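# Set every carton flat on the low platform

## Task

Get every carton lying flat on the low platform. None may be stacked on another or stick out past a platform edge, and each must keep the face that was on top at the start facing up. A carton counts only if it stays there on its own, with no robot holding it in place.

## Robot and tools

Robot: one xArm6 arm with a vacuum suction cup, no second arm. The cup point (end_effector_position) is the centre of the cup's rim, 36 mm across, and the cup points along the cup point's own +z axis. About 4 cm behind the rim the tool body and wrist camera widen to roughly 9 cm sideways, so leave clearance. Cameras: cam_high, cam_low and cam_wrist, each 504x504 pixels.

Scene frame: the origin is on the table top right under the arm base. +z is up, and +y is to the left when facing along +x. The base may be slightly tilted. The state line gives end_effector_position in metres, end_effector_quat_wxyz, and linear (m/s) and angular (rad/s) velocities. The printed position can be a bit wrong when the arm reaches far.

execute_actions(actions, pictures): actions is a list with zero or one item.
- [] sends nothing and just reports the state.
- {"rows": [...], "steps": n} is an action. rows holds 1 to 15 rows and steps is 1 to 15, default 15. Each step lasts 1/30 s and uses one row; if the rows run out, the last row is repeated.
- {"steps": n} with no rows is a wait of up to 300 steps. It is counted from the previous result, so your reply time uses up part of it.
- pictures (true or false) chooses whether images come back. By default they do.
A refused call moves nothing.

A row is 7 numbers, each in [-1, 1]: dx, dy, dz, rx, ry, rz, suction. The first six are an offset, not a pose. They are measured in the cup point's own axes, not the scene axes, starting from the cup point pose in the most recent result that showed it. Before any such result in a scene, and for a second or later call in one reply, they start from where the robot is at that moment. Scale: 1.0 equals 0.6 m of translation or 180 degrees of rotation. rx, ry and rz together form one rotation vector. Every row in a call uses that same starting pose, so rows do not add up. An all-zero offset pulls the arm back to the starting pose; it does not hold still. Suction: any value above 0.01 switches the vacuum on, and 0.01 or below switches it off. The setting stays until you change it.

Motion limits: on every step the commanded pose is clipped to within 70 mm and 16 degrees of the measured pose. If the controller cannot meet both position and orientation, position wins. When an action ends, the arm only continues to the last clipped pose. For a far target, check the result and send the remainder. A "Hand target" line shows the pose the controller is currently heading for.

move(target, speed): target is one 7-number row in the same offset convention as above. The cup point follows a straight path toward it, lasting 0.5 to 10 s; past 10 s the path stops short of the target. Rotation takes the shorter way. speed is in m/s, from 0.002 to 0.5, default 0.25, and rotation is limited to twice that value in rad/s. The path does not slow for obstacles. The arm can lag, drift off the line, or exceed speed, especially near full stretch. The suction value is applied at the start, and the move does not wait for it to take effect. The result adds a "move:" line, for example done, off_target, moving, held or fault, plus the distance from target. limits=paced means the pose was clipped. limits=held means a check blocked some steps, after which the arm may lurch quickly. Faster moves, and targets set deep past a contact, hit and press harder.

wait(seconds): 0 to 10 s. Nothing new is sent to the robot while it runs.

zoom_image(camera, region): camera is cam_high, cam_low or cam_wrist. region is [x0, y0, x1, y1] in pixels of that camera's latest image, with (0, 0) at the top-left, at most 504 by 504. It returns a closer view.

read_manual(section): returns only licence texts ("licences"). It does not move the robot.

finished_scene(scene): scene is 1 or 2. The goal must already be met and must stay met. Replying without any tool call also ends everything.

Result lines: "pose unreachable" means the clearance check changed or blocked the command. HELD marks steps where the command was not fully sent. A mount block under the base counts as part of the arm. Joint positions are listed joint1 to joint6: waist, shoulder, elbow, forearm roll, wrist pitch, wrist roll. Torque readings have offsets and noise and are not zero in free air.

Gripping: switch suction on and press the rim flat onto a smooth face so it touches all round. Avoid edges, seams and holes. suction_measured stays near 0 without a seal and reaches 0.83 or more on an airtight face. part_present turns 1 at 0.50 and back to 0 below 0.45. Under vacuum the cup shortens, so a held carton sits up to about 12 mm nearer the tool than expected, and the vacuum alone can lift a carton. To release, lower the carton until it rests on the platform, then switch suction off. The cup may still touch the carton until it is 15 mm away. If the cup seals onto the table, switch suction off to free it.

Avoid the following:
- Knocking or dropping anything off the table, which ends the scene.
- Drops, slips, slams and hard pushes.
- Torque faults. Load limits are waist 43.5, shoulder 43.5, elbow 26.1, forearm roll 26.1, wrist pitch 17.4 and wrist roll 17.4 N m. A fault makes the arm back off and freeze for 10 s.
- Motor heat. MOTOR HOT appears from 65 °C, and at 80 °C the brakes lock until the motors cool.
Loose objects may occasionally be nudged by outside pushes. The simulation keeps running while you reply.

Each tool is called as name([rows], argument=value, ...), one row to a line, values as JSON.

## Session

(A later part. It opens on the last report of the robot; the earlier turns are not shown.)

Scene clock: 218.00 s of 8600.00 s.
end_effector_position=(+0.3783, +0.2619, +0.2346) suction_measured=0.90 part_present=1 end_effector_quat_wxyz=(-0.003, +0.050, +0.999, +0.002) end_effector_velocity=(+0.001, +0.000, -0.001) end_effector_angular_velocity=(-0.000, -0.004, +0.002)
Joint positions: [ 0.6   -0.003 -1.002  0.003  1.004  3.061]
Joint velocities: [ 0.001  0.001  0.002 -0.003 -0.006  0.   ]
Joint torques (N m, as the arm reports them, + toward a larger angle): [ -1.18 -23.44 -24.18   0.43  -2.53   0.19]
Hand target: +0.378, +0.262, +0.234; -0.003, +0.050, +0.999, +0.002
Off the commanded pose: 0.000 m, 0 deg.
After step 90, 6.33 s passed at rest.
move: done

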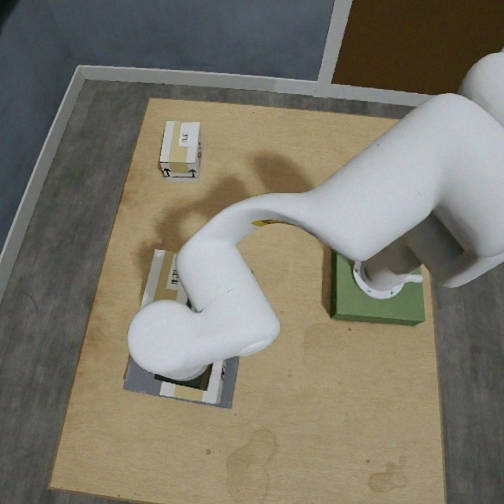

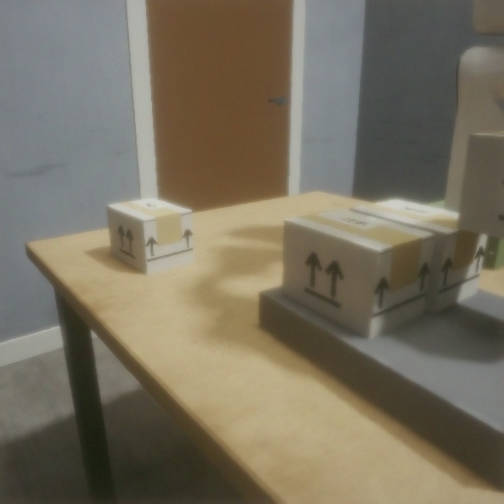

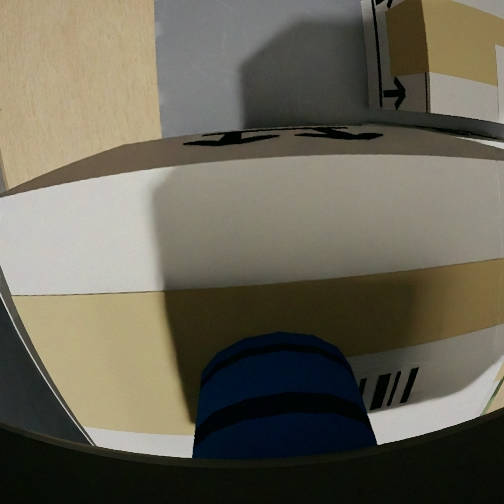

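move(target=[0, 0, 0.06, 0, 0, 0, 1], speed=0.04)

Scene clock: 222.10 s of 8600.00 s.
end_effector_position=(+0.3784, +0.2621, +0.1989) suction_measured=0.90 part_present=1 end_effector_quat_wxyz=(-0.003, +0.050, +0.999, +0.002) end_effector_velocity=(+0.001, +0.001, -0.000) end_effector_angular_velocity=(+0.003, -0.003, -0.001)
Joint positions: [ 0.6    0.045 -0.949  0.003  0.902  3.061]
Joint velocities: [ 0.     0.001  0.001  0.001 -0.006  0.001]
Joint torques (N m, as the arm reports them, + toward a larger angle): [ -1.05 -23.68 -23.13   0.38  -2.6    0.3 ]
Hand target: +0.378, +0.262, +0.199; -0.003, +0.050, +0.999, +0.002
Off the commanded pose: 0.000 m, 0 deg.
move: done

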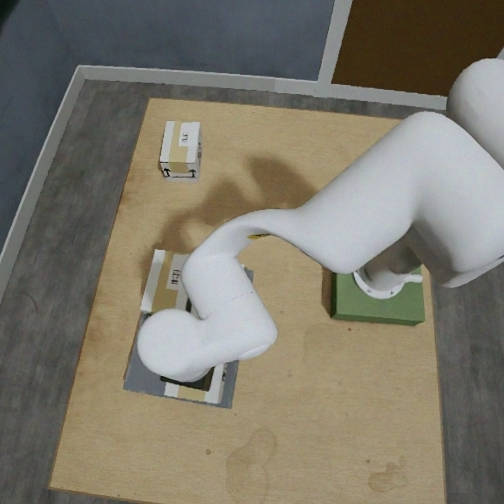

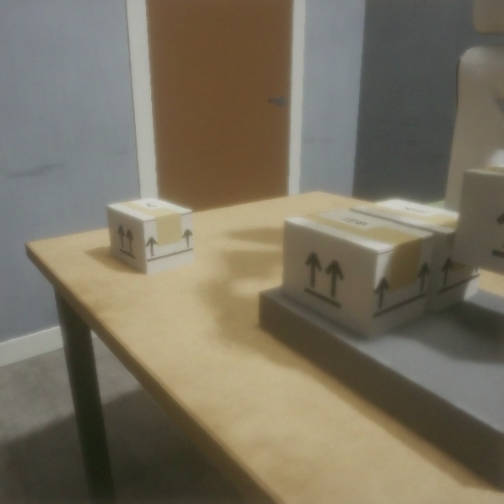

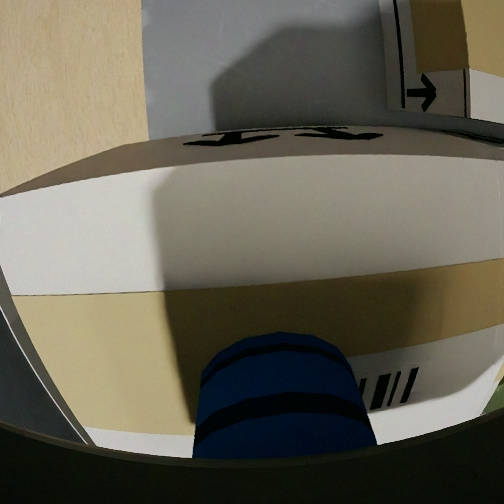

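No collision. Continue down.

move(target=[0, 0, 0.09, 0, 0, 0, 1], speed=0.06)

zoom_image(camera="cam_high", region=[80, 300, 300, 440])

Scene clock: 224.87 s of 8600.00 s.
end_effector_position=(+0.3785, +0.2624, +0.1454) suction_measured=0.90 part_present=1 end_effector_quat_wxyz=(-0.002, +0.050, +0.999, +0.002) end_effector_velocity=(+0.000, +0.000, -0.002) end_effector_angular_velocity=(-0.000, -0.001, +0.001)
Joint positions: [ 0.601  0.141 -0.894  0.003  0.751  3.061]
Joint velocities: [ 0.     0.004  0.001 -0.001 -0.006  0.   ]
Joint torques (N m, as the arm reports them, + toward a larger angle): [ -1.33 -24.48 -21.68   0.56  -2.64   0.28]
Hand target: +0.378, +0.262, +0.145; -0.003, +0.050, +0.999, +0.002
Off the commanded pose: 0.001 m, 0 deg.
move: done

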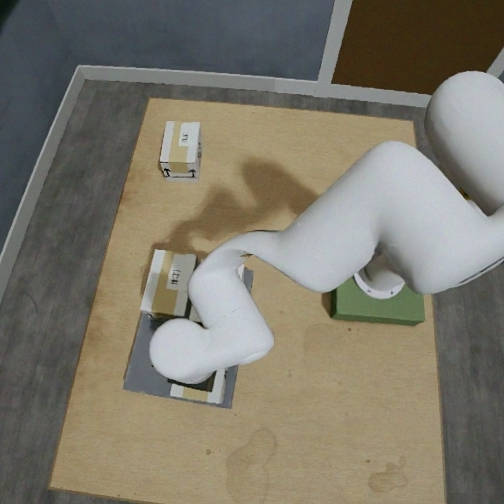

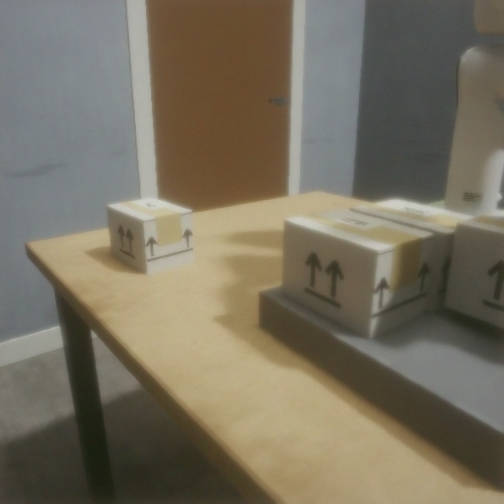

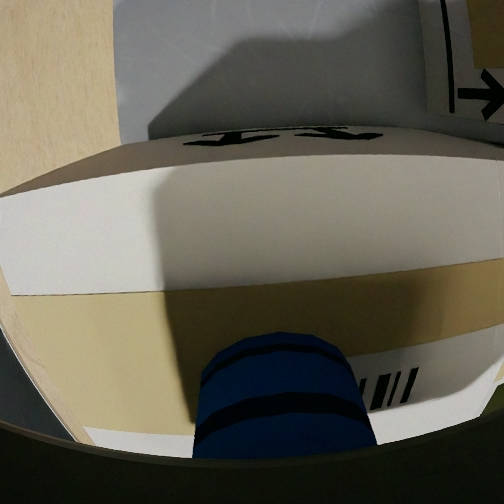

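Region (80, 300, 300, 440) of cam_high's 504x504 image, scaled by 2.291, with more detail than that image has; it fills the top 321 rows of this view, and the rest is white.

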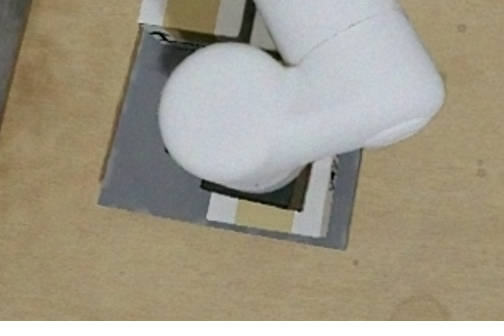

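move(target=[0, 0, 0.024, 0, 0, 0, 1], speed=0.02)

Scene clock: 231.90 s of 8600.00 s.
end_effector_position=(+0.3785, +0.2624, +0.1312) suction_measured=0.90 part_present=1 end_effector_quat_wxyz=(-0.002, +0.050, +0.999, +0.002) end_effector_velocity=(+0.001, +0.000, +0.000) end_effector_angular_velocity=(+0.002, -0.004, +0.000)
Joint positions: [ 0.601  0.17  -0.884  0.003  0.711  3.061]
Joint velocities: [-0.001  0.001 -0.001 -0.001 -0.005  0.   ]
Joint torques (N m, as the arm reports them, + toward a larger angle): [ -0.89 -25.2  -21.2    0.39  -2.55   0.35]
Hand target: +0.378, +0.262, +0.131; -0.002, +0.050, +0.999, +0.002
Off the commanded pose: 0.000 m, 0 deg.
After step 90, 3.03 s passed at rest.
move: done

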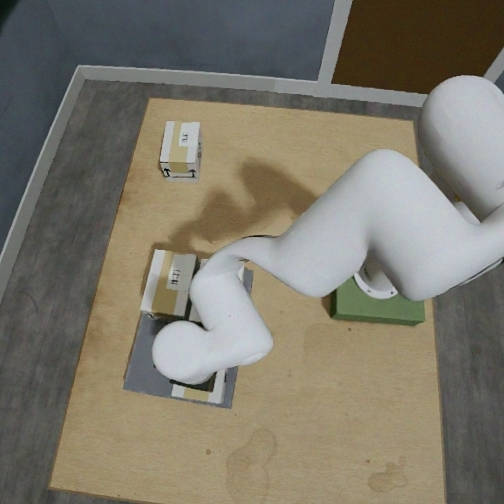

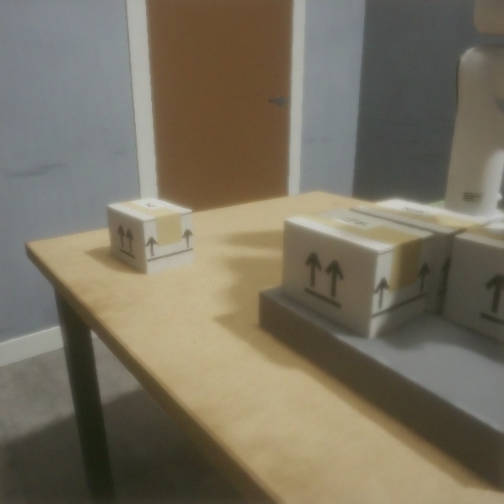

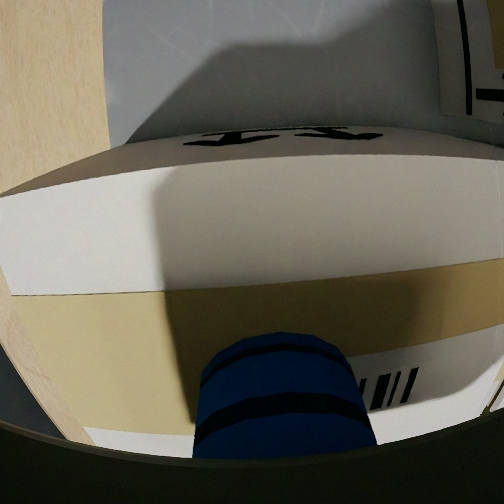

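execute_actions([
  {"rows": [[0, 0, 0.001, 0, 0, 0, 1],[0, 0, 0.002, 0, 0, 0, 1],[0, 0, 0.003, 0, 0, 0, 1],[0, 0, 0.003, 0, 0, 0, 1],[0, 0, 0.003, 0, 0, 0, 1],[0, 0, 0.003, 0, 0, 0, 1],[0, 0, 0.003, 0, 0, 0, 1],[0, 0, 0.003, 0, 0, 0, 1],[0, 0, 0.003, 0, 0, 0, 1],[0, 0, 0.003, 0, 0, 0, 1]], "steps": 12},
], pictures=false)

Scene clock: 234.97 s of 8600.00 s.
end_effector_position=(+0.3788, +0.2627, +0.1298) suction_measured=0.90 part_present=1 end_effector_quat_wxyz=(-0.002, +0.050, +0.999, +0.003) end_effector_velocity=(+0.001, -0.001, -0.001) end_effector_angular_velocity=(-0.000, -0.000, -0.003)
Joint positions: [ 0.601  0.174 -0.883  0.003  0.706  3.061]
Joint velocities: [-0.003  0.001  0.001 -0.001 -0.002 -0.   ]
Joint torques (N m, as the arm reports them, + toward a larger angle): [ -1.45 -23.68 -19.9    0.24  -2.4    0.22]
Hand target: +0.379, +0.262, +0.129; -0.002, +0.050, +0.999, +0.002
Off the commanded pose: 0.001 m, 0 deg.
Steps of this call (steps 1 to 80: nothing new was sent; steps 81 to 92: all 12 steps of this action). Readings (end_effector_position | what the end effector reports):
81: (+0.3785, +0.2624, +0.1311) | suction_measured=0.90 part_present=1
82: (+0.3785, +0.2624, +0.1310) | suction_measured=0.90 part_present=1
84: (+0.3786, +0.2625, +0.1306) | suction_measured=0.90 part_present=1
88: (+0.3787, +0.2627, +0.1300) | suction_measured=0.90 part_present=1
92: the state above

Contact starting. Release and lift.

execute_actions([
  {"rows": [[0, 0, 0.001, 0, 0, 0, 0]], "steps": 8},
], pictures=false)

move(target=[0, 0, -0.2, 0, 0, 0, 0], speed=0.15)

Scene clock: 237.20 s of 8600.00 s.
end_effector_position=(+0.3797, +0.2633, +0.1309) suction_measured=0.00 part_present=0 end_effector_quat_wxyz=(-0.001, +0.050, +0.999, +0.004) end_effector_velocity=(-0.002, -0.001, -0.006) end_effector_angular_velocity=(-0.004, +0.007, +0.000)
Joint positions: [ 0.601  0.173 -0.885  0.003  0.705  3.061]
Joint velocities: [ 0.001  0.011  0.005  0.001 -0.008 -0.   ]
Joint torques (N m, as the arm reports them, + toward a larger angle): [ -1.76 -15.48 -13.64   0.17  -1.92   0.33]
Hand target: +0.379, +0.263, +0.129; -0.002, +0.050, +0.999, +0.003
Off the commanded pose: 0.002 m, 0 deg.
Steps of this call (steps 1 to 59: nothing new was sent; steps 60 to 67: all 8 steps of this action). Readings (end_effector_position | what the end effector reports):
60: (+0.3786, +0.2625, +0.1295) | suction_measured=0.65 part_present=1
61: (+0.3786, +0.2625, +0.1296) | suction_measured=0.29 part_present=0
63: (+0.3798, +0.2634, +0.1310) | suction_measured=0.01 part_present=0
67: the state above

Scene clock: 238.67 s of 8600.00 s.
end_effector_position=(+0.3789, +0.2623, +0.2491) suction_measured=0.00 part_present=0 end_effector_quat_wxyz=(-0.002, +0.050, +0.999, +0.003) end_effector_velocity=(+0.001, +0.000, +0.005) end_effector_angular_velocity=(+0.001, -0.003, +0.001)
Joint positions: [ 0.601 -0.02  -1.025  0.003  1.041  3.061]
Joint velocities: [-0.    -0.004 -0.009 -0.001  0.01  -0.   ]
Joint torques (N m, as the arm reports them, + toward a larger angle): [ -1.38 -20.2  -20.94   0.2   -2.08   0.22]
Hand target: +0.379, +0.262, +0.250; -0.001, +0.050, +0.999, +0.004
Off the commanded pose: 0.001 m, 0 deg.
move: done

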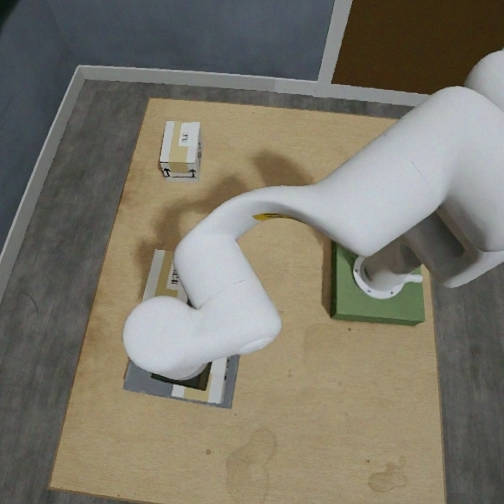

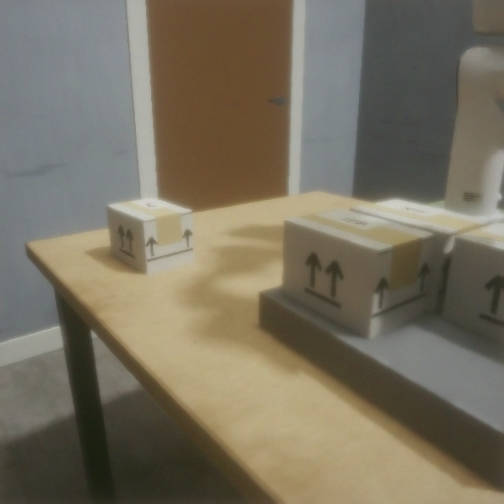

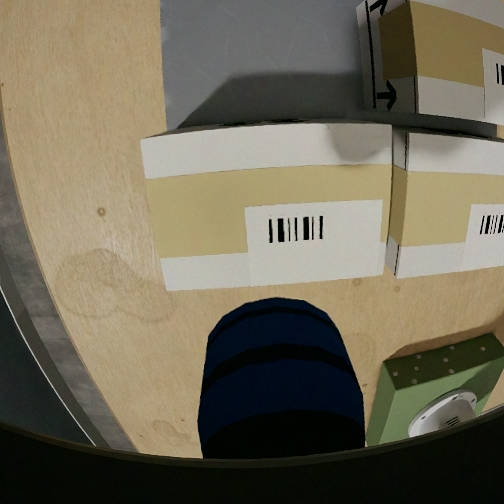

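move(target=[-0.3425, -0.925, 0.083, 0, 0, -0.032, 0], speed=0.3)

Scene clock: 246.30 s of 8600.00 s.
end_effector_position=(+0.5301, -0.3073, +0.1946) suction_measured=0.00 part_present=0 end_effector_quat_wxyz=(-0.000, -0.001, +1.000, +0.007) end_effector_velocity=(+0.000, -0.002, -0.001) end_effector_angular_velocity=(+0.006, +0.006, -0.002)
Joint positions: [-0.536  0.556 -1.661  0.015  1.106  1.818]
Joint velocities: [-0.004  0.014 -0.021  0.002  0.015 -0.002]
Joint torques (N m, as the arm reports them, + toward a larger angle): [ -1.38 -31.63 -20.9    0.3   -2.02   0.32]
Hand target: +0.530, -0.308, +0.194; -0.000, -0.000, +1.000, +0.008
Off the commanded pose: 0.004 m, 0 deg.
After step 90, 2.00 s passed at rest.
move: off_target

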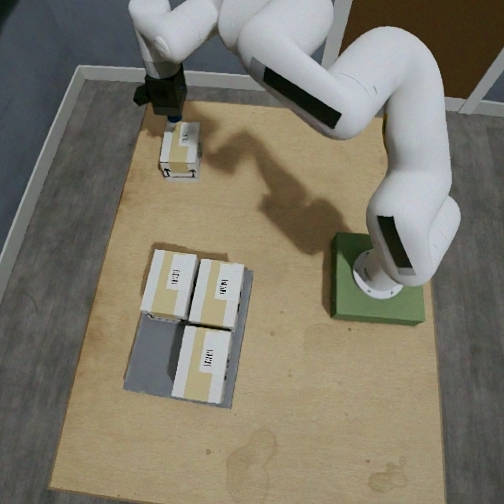

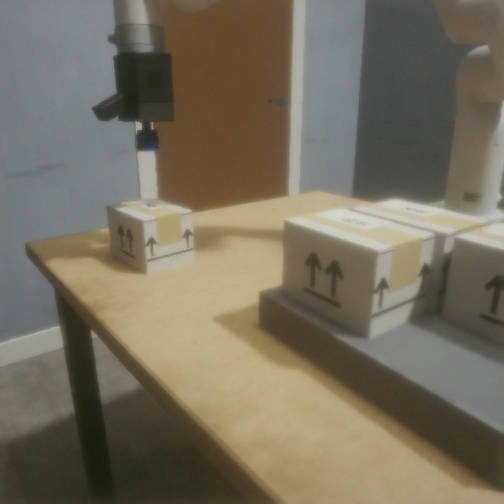

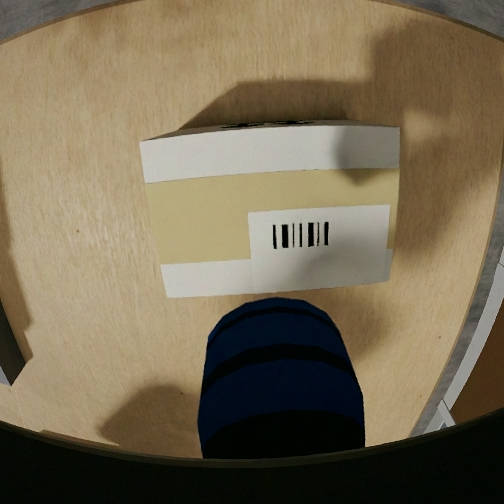

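move(target=[0.005, -0.003, 0.122, 0, 0, 0, 0], speed=0.2)

move(target=[0, 0, 0.05, 0, 0, 0, 1], speed=0.04)

Scene clock: 251.10 s of 8600.00 s.
end_effector_position=(+0.5275, -0.3085, +0.1222) suction_measured=0.00 part_present=0 end_effector_quat_wxyz=(+0.000, -0.000, +1.000, +0.007) end_effector_velocity=(-0.003, +0.001, -0.006) end_effector_angular_velocity=(+0.005, +0.008, -0.002)
Joint positions: [-0.539  0.64  -1.578  0.017  0.939  1.812]
Joint velocities: [-0.002  0.008  0.005  0.001 -0.003 -0.   ]
Joint torques (N m, as the arm reports them, + toward a larger angle): [ -1.41 -32.17 -20.19   0.27  -1.98   0.29]
Hand target: +0.527, -0.308, +0.121; -0.000, -0.000, +1.000, +0.007
Off the commanded pose: 0.001 m, 0 deg.
After step 90, 0.90 s passed at rest.
move: done

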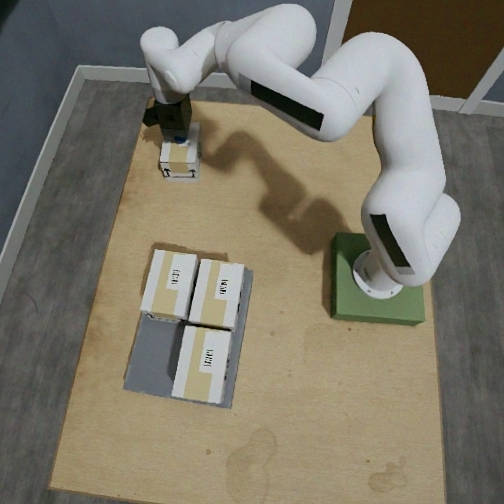

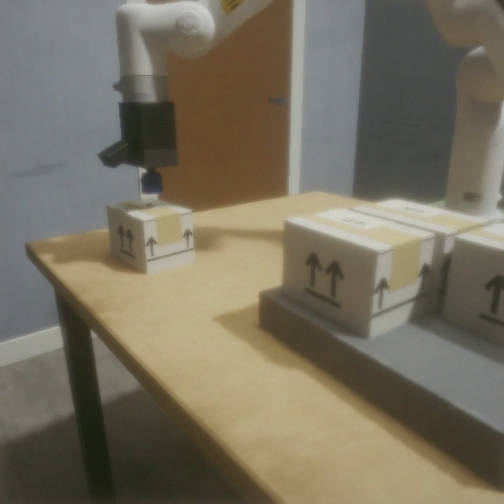

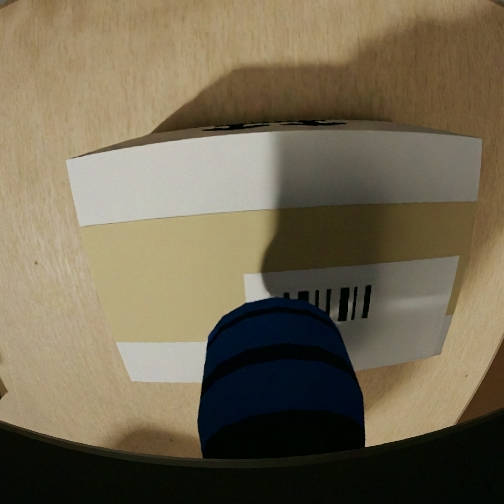

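Scene clock: 252.33 s of 8600.00 s.
end_effector_position=(+0.5274, -0.3082, +0.0921) suction_measured=0.88 part_present=1 end_effector_quat_wxyz=(+0.000, -0.000, +1.000, +0.007) end_effector_velocity=(-0.002, +0.000, -0.003) end_effector_angular_velocity=(+0.003, +0.005, -0.002)
Joint positions: [-0.539  0.689 -1.565  0.017  0.878  1.811]
Joint velocities: [-0.001  0.002  0.003  0.     0.     0.   ]
Joint torques (N m, as the arm reports them, + toward a larger angle): [ -1.3  -35.82 -22.59   0.38  -2.63   0.3 ]
Hand target: +0.528, -0.308, +0.092; +0.000, -0.000, +1.000, +0.007
Off the commanded pose: 0.000 m, 0 deg.
move: done

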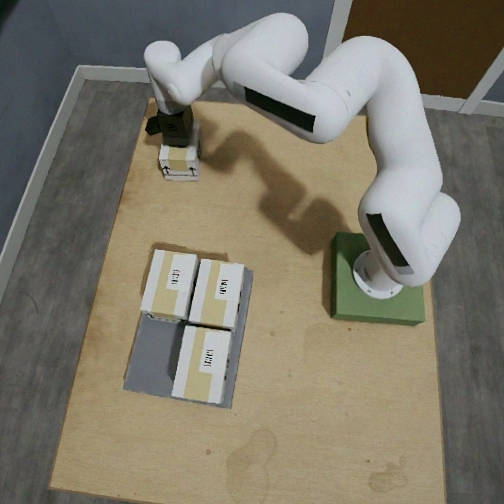

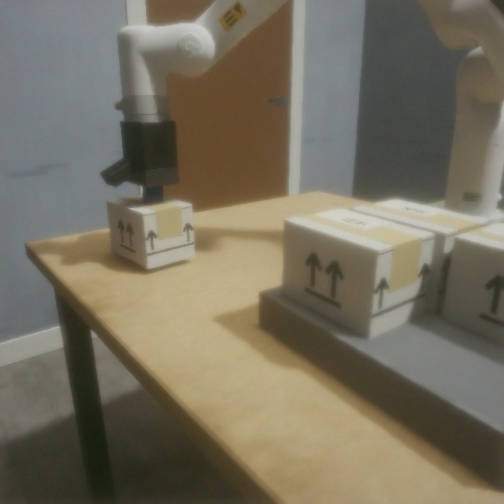

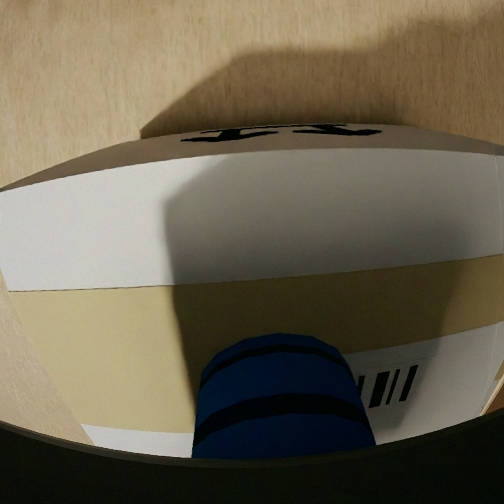

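move(target=[0, 0, -0.27, 0, 0, 0, 1], speed=0.2)

move(target=[0.073, 0.932, 0.0, 0, 0, 0.032, 1], speed=0.25)

Scene clock: 257.90 s of 8600.00 s.
end_effector_position=(+0.5268, -0.3095, +0.2524) suction_measured=0.90 part_present=1 end_effector_quat_wxyz=(-0.001, -0.001, +1.000, +0.008) end_effector_velocity=(+0.002, -0.002, +0.010) end_effector_angular_velocity=(-0.007, -0.009, +0.001)
Joint positions: [-0.542  0.509 -1.756  0.015  1.25   1.813]
Joint velocities: [ 0.    -0.004 -0.02  -0.002  0.012  0.   ]
Joint torques (N m, as the arm reports them, + toward a larger angle): [ -1.33 -34.8  -24.5    0.19  -2.55   0.28]
Hand target: +0.527, -0.310, +0.254; +0.000, -0.001, +1.000, +0.007
Off the commanded pose: 0.002 m, 0 deg.
After step 90, 1.30 s passed at rest.
move: done

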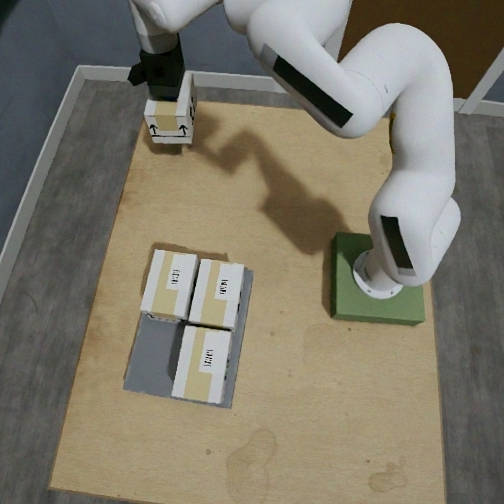

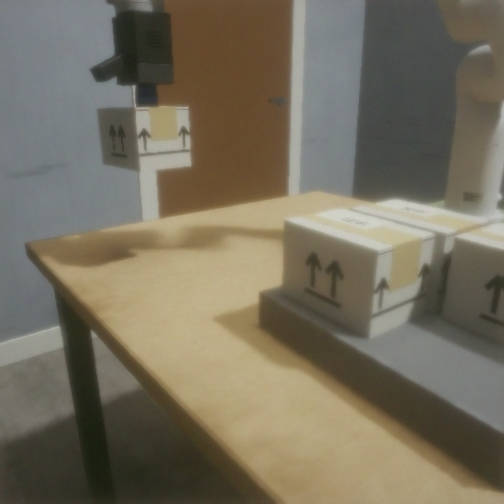

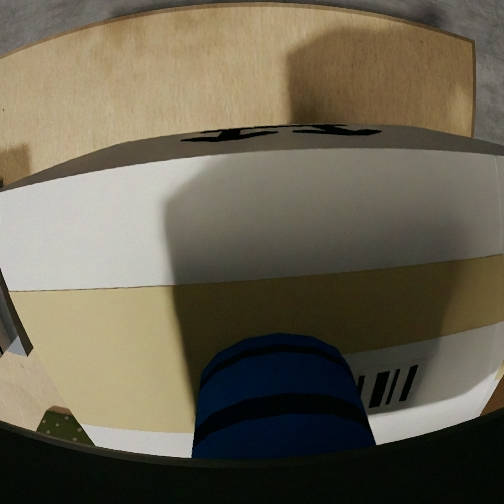

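Scene clock: 260.70 s of 8600.00 s.
end_effector_position=(+0.4804, +0.2475, +0.2578) suction_measured=0.90 part_present=1 end_effector_quat_wxyz=(-0.002, +0.050, +0.999, +0.004) end_effector_velocity=(-0.000, +0.003, +0.000) end_effector_angular_velocity=(-0.002, +0.001, +0.001)
Joint positions: [ 0.47   0.238 -1.375  0.005  1.132  2.929]
Joint velocities: [ 0.006  0.006 -0.008 -0.001  0.004  0.005]
Joint torques (N m, as the arm reports them, + toward a larger angle): [ -1.07 -28.68 -24.12   0.29  -2.55   0.15]
Hand target: +0.480, +0.248, +0.258; -0.002, +0.050, +0.999, +0.004
Off the commanded pose: 0.004 m, 0 deg.
move: off_target

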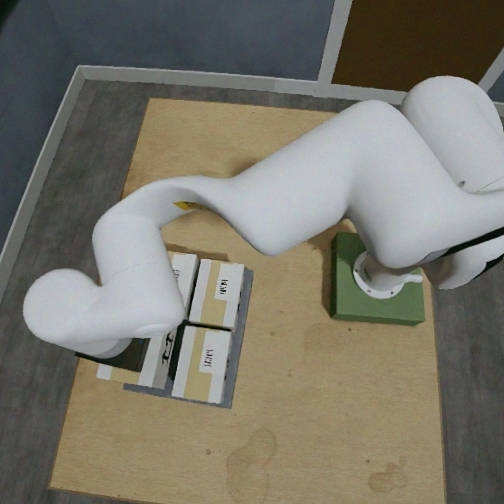

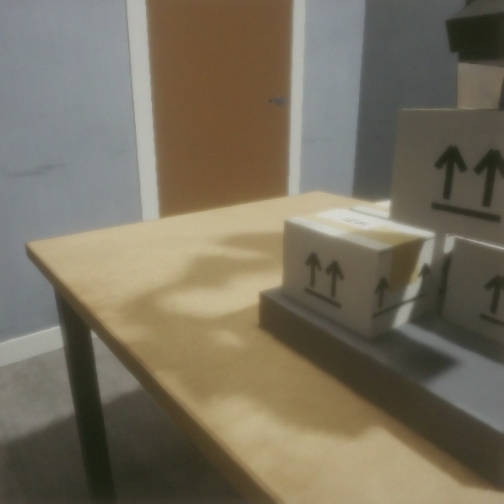

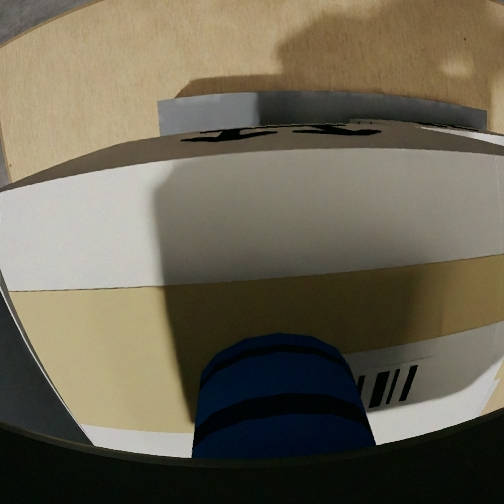

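move(target=[-0.004, 0.004, 0.041, 0, 0, 0, 1], speed=0.08)

zoom_image(camera="cam_high", region=[60, 240, 280, 440])

Scene clock: 263.90 s of 8600.00 s.
end_effector_position=(+0.4832, +0.2498, +0.2337) suction_measured=0.90 part_present=1 end_effector_quat_wxyz=(-0.002, +0.050, +0.999, +0.004) end_effector_velocity=(+0.001, +0.001, +0.000) end_effector_angular_velocity=(+0.003, -0.004, +0.000)
Joint positions: [ 0.471  0.271 -1.348  0.005  1.073  2.93 ]
Joint velocities: [ 0.001  0.001 -0.     0.001 -0.006  0.   ]
Joint torques (N m, as the arm reports them, + toward a larger angle): [ -1.55 -28.89 -23.8    0.31  -2.5    0.21]
Hand target: +0.483, +0.250, +0.233; -0.002, +0.050, +0.999, +0.004
Off the commanded pose: 0.001 m, 0 deg.
move: done

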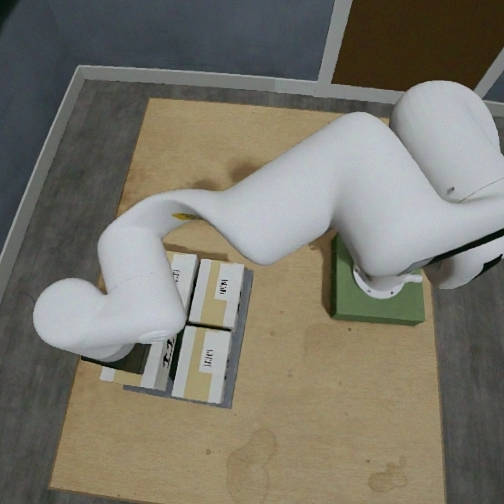

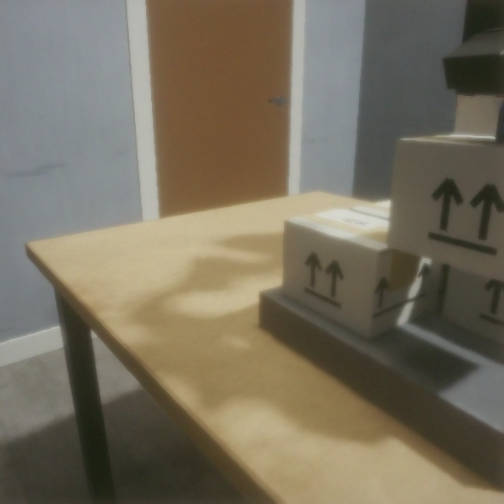

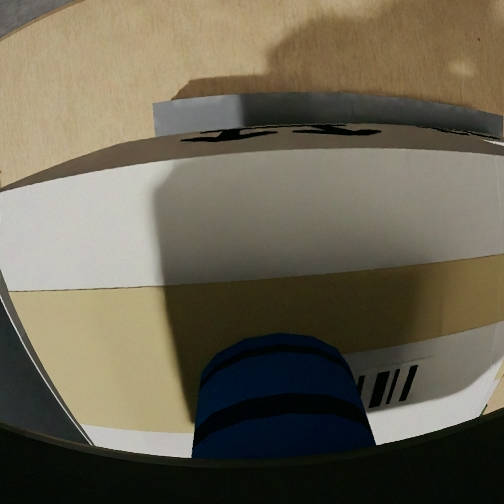

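Region (60, 240, 280, 440) of cam_high's 504x504 image, scaled by 2.291, with more detail than that image has; it fills the top 458 rows of this view, and the rest is white.

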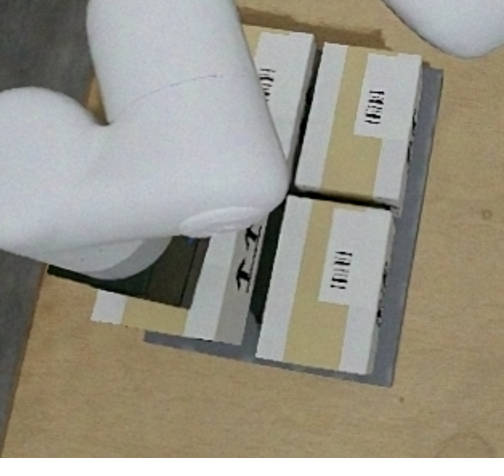

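move(target=[0, 0, 0.06, 0, 0, 0, 1], speed=0.05)

move(target=[0, 0, 0.088, 0, 0, 0, 1], speed=0.06)

Scene clock: 268.17 s of 8600.00 s.
end_effector_position=(+0.4833, +0.2501, +0.1982) suction_measured=0.90 part_present=1 end_effector_quat_wxyz=(-0.002, +0.050, +0.999, +0.004) end_effector_velocity=(+0.001, +0.001, +0.000) end_effector_angular_velocity=(+0.002, -0.006, +0.001)
Joint positions: [ 0.471  0.31  -1.297  0.006  0.981  2.93 ]
Joint velocities: [ 0.     0.     0.    -0.001 -0.007 -0.   ]
Joint torques (N m, as the arm reports them, + toward a larger angle): [ -1.04 -29.45 -23.19   0.18  -2.57   0.2 ]
Hand target: +0.483, +0.250, +0.198; -0.002, +0.050, +0.999, +0.004
Off the commanded pose: 0.001 m, 0 deg.
After step 90, 0.23 s passed at rest.
move: done

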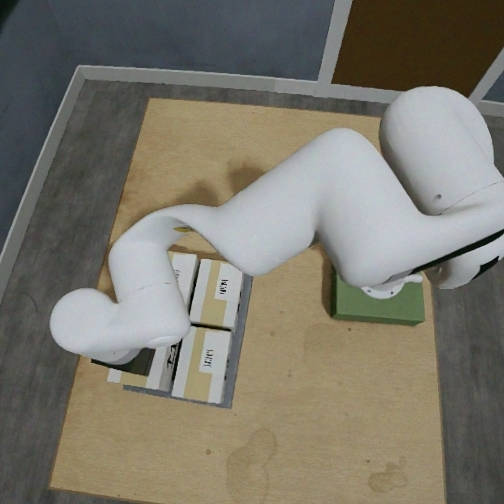

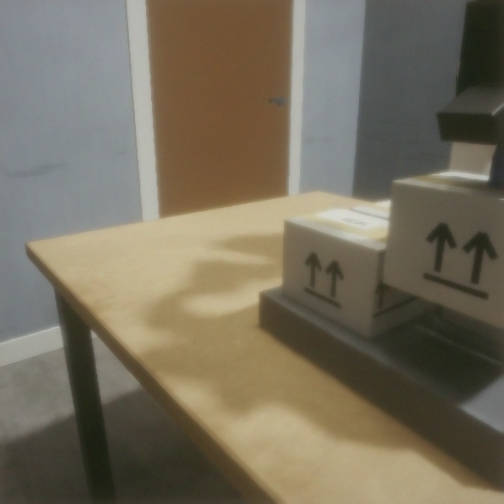

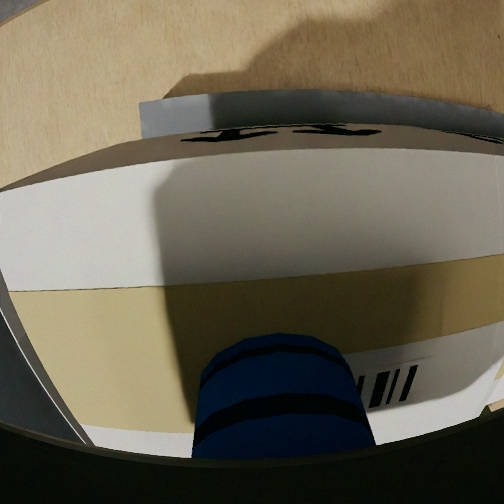

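Scene clock: 269.43 s of 8600.00 s.
end_effector_position=(+0.4836, +0.2506, +0.1459) suction_measured=0.90 part_present=1 end_effector_quat_wxyz=(-0.001, +0.050, +0.999, +0.004) end_effector_velocity=(+0.000, +0.000, -0.001) end_effector_angular_velocity=(+0.001, -0.001, +0.000)
Joint positions: [ 0.472  0.387 -1.245  0.006  0.852  2.93 ]
Joint velocities: [ 0.     0.002  0.001  0.    -0.005 -0.   ]
Joint torques (N m, as the arm reports them, + toward a larger angle): [ -1.29 -30.29 -22.09   0.21  -2.47   0.25]
Hand target: +0.483, +0.250, +0.145; -0.001, +0.050, +0.999, +0.004
Off the commanded pose: 0.001 m, 0 deg.
move: done

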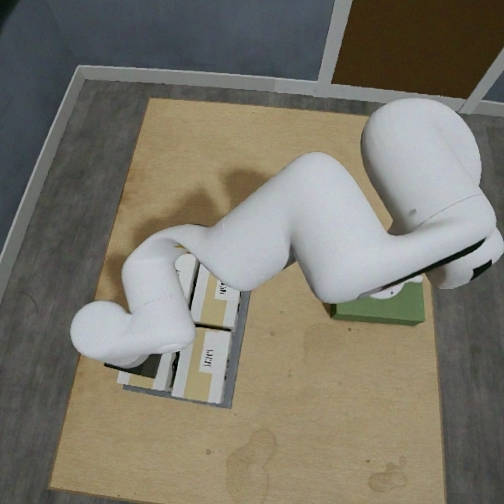

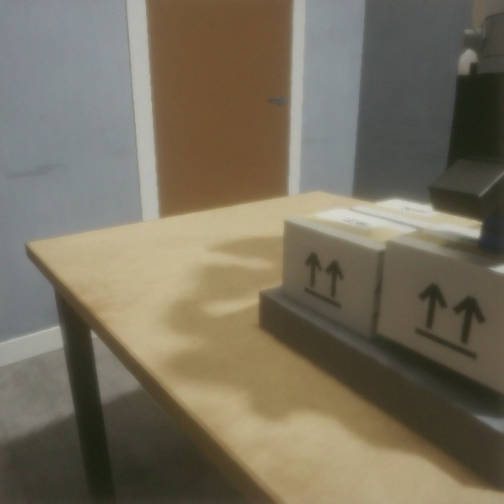

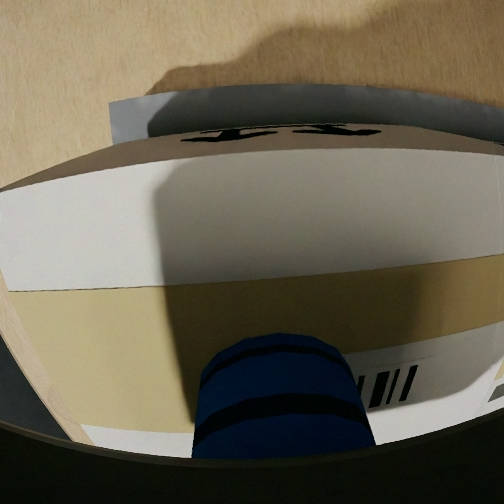

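move(target=[0, 0, 0.0245, 0, 0, 0, 1], speed=0.02)

execute_actions([
  {"rows": [[0, 0, 0.001, 0, 0, 0, 1],[0, 0, 0.002, 0, 0, 0, 1],[0, 0, 0.003, 0, 0, 0, 1],[0, 0, 0.003, 0, 0, 0, 1],[0, 0, 0.003, 0, 0, 0, 1],[0, 0, 0.003, 0, 0, 0, 1],[0, 0, 0.003, 0, 0, 0, 1],[0, 0, 0.003, 0, 0, 0, 1],[0, 0, 0.003, 0, 0, 0, 1],[0, 0, 0.003, 0, 0, 0, 1]], "steps": 12},
], pictures=false)

Scene clock: 276.83 s of 8600.00 s.
end_effector_position=(+0.4837, +0.2507, +0.1314) suction_measured=0.90 part_present=1 end_effector_quat_wxyz=(-0.001, +0.050, +0.999, +0.004) end_effector_velocity=(+0.002, -0.000, +0.001) end_effector_angular_velocity=(+0.002, -0.005, -0.002)
Joint positions: [ 0.472  0.412 -1.236  0.006  0.818  2.93 ]
Joint velocities: [-0.002  0.001 -0.002  0.    -0.004 -0.   ]
Joint torques (N m, as the arm reports them, + toward a larger angle): [ -1.38 -30.2  -21.9    0.19  -2.47   0.25]
Hand target: +0.484, +0.251, +0.131; -0.001, +0.050, +0.999, +0.004
Off the commanded pose: 0.000 m, 0 deg.
After step 90, 3.40 s passed at rest.
move: done

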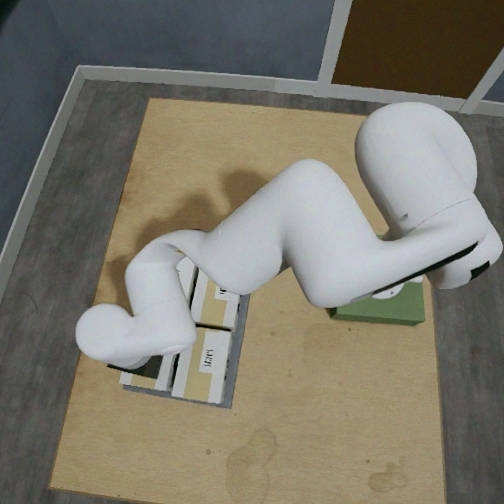

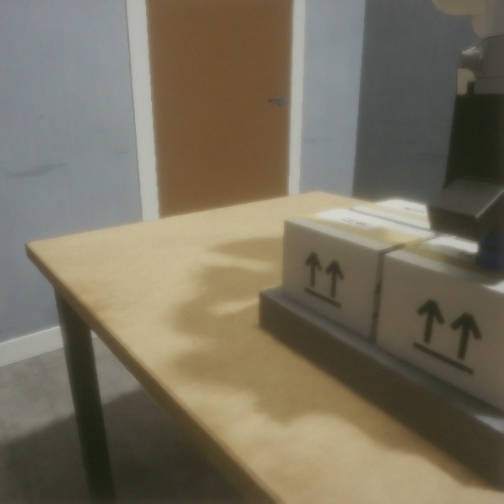

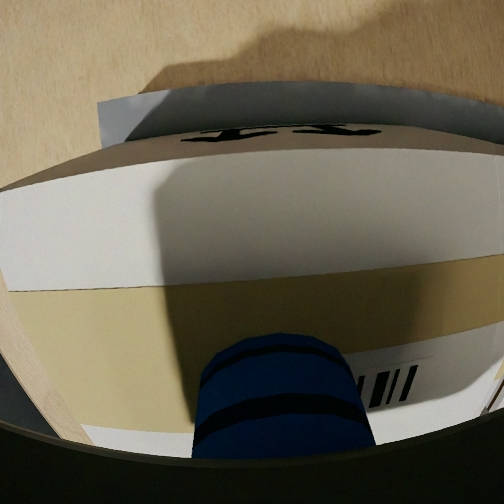

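Scene clock: 277.23 s of 8600.00 s.
end_effector_position=(+0.4840, +0.2509, +0.1301) suction_measured=0.90 part_present=1 end_effector_quat_wxyz=(-0.001, +0.050, +0.999, +0.005) end_effector_velocity=(-0.000, +0.000, -0.001) end_effector_angular_velocity=(-0.000, +0.000, +0.001)
Joint positions: [ 0.472  0.414 -1.235  0.006  0.813  2.93 ]
Joint velocities: [ 0.001  0.002  0.001 -0.    -0.002 -0.   ]
Joint torques (N m, as the arm reports them, + toward a larger angle): [ -1.49 -29.15 -20.51   0.33  -2.4    0.23]
Hand target: +0.484, +0.251, +0.130; -0.001, +0.050, +0.999, +0.004
Off the commanded pose: 0.001 m, 0 deg.
Steps of this call (steps 1 to 12: all 12 steps of this action). Readings (end_effector_position | what the end effector reports):
1: (+0.4837, +0.2507, +0.1314) | suction_measured=0.90 part_present=1
2: (+0.4837, +0.2507, +0.1314) | suction_measured=0.90 part_present=1
4: (+0.4838, +0.2508, +0.1309) | suction_measured=0.90 part_present=1
8: (+0.4839, +0.2509, +0.1303) | suction_measured=0.90 part_present=1
12: the state above

execute_actions([
  {"rows": [[0, 0, 0.001, 0, 0, 0, 1],[0, 0, 0.0015, 0, 0, 0, 1],[0, 0, 0.0015, 0, 0, 0, 1],[0, 0, 0.0015, 0, 0, 0, 1],[0, 0, 0.0015, 0, 0, 0, 1],[0, 0, 0.0015, 0, 0, 0, 0]], "steps": 13},
], pictures=false)

move(target=[0.15, -0.25, -0.3, 0, 0, 0, 0], speed=0.15)

Scene clock: 279.27 s of 8600.00 s.
end_effector_position=(+0.4851, +0.2516, +0.1313) suction_measured=0.00 part_present=0 end_effector_quat_wxyz=(+0.001, +0.050, +0.999, +0.006) end_effector_velocity=(-0.004, -0.002, -0.010) end_effector_angular_velocity=(-0.006, +0.014, -0.000)
Joint positions: [ 0.472  0.413 -1.236  0.006  0.811  2.93 ]
Joint velocities: [ 0.     0.013  0.008  0.001 -0.006 -0.   ]
Joint torques (N m, as the arm reports them, + toward a larger angle): [ -1.97 -20.45 -14.86   0.1   -2.06   0.29]
Hand target: +0.484, +0.251, +0.129; -0.001, +0.050, +0.999, +0.005
Off the commanded pose: 0.002 m, 0 deg.
Steps of this call (steps 1 to 48: nothing new was sent; steps 49 to 61: all 13 steps of this action). Readings (end_effector_position | what the end effector reports):
49: (+0.4837, +0.2507, +0.1297) | suction_measured=0.90 part_present=1
50: (+0.4837, +0.2508, +0.1296) | suction_measured=0.90 part_present=1
52: (+0.4838, +0.2508, +0.1296) | suction_measured=0.90 part_present=1
56: (+0.4844, +0.2512, +0.1301) | suction_measured=0.08 part_present=0
61: the state above

Scene clock: 281.67 s of 8600.00 s.
end_effector_position=(+0.3795, +0.1096, +0.3075) suction_measured=0.00 part_present=0 end_effector_quat_wxyz=(-0.000, +0.050, +0.999, +0.006) end_effector_velocity=(-0.000, -0.001, +0.003) end_effector_angular_velocity=(+0.002, -0.003, -0.002)
Joint positions: [ 0.273 -0.297 -0.912  0.009  1.201  2.731]
Joint velocities: [-0.003 -0.006 -0.001  0.001  0.004 -0.002]
Joint torques (N m, as the arm reports them, + toward a larger angle): [ -1.31 -14.54 -21.51   0.24  -2.05   0.33]
Hand target: +0.380, +0.109, +0.308; +0.000, +0.050, +0.999, +0.006
Off the commanded pose: 0.001 m, 0 deg.
move: done

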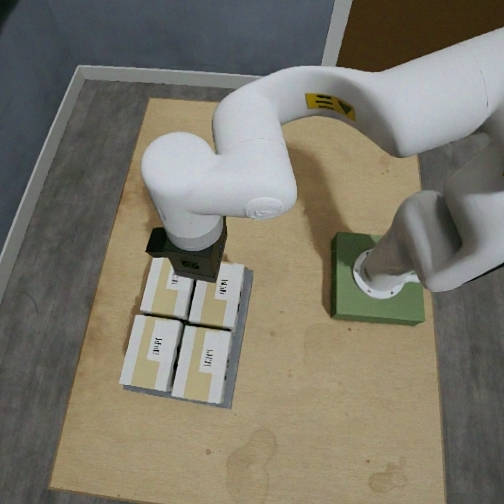

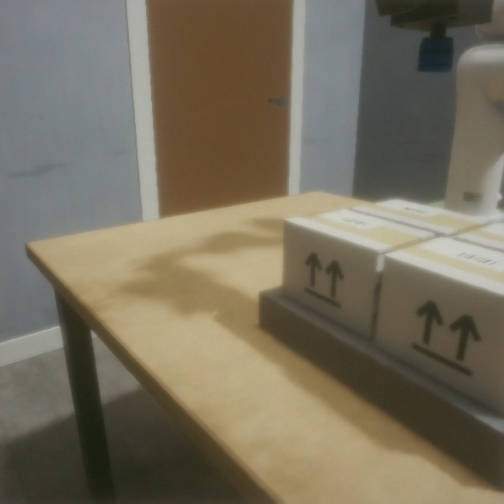

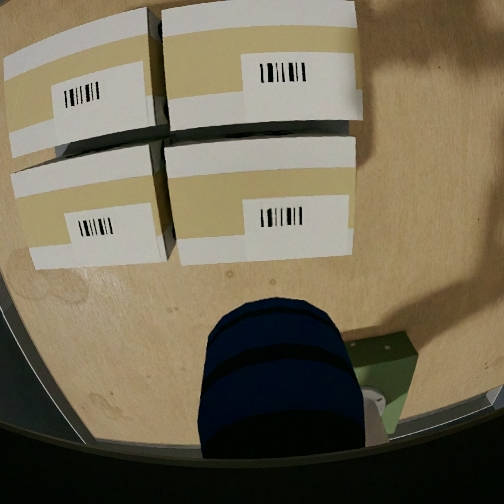

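zoom_image(camera="cam_high", region=[90, 230, 290, 430])

zoom_image(camera="cam_low", region=[230, 180, 504, 504])

Region (90, 230, 290, 430) of cam_high's 504x504 image, scaled by 2.520, with more detail than that image has.

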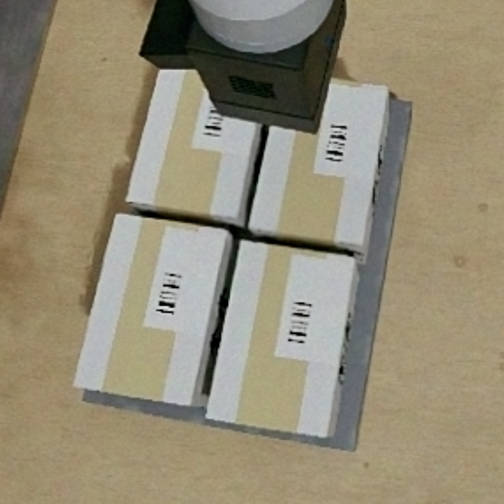

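Region (230, 180, 504, 504) of cam_low's 504x504 image, scaled by 1.556, with more detail than that image has; it fills the left 426 columns of this view, and the rest is white.

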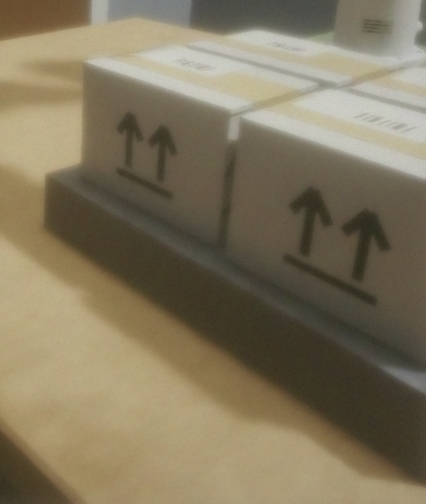

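All four cartons rest on the platform with margins on every side.

finished_scene(scene=1)

The scene is finished: the task was done.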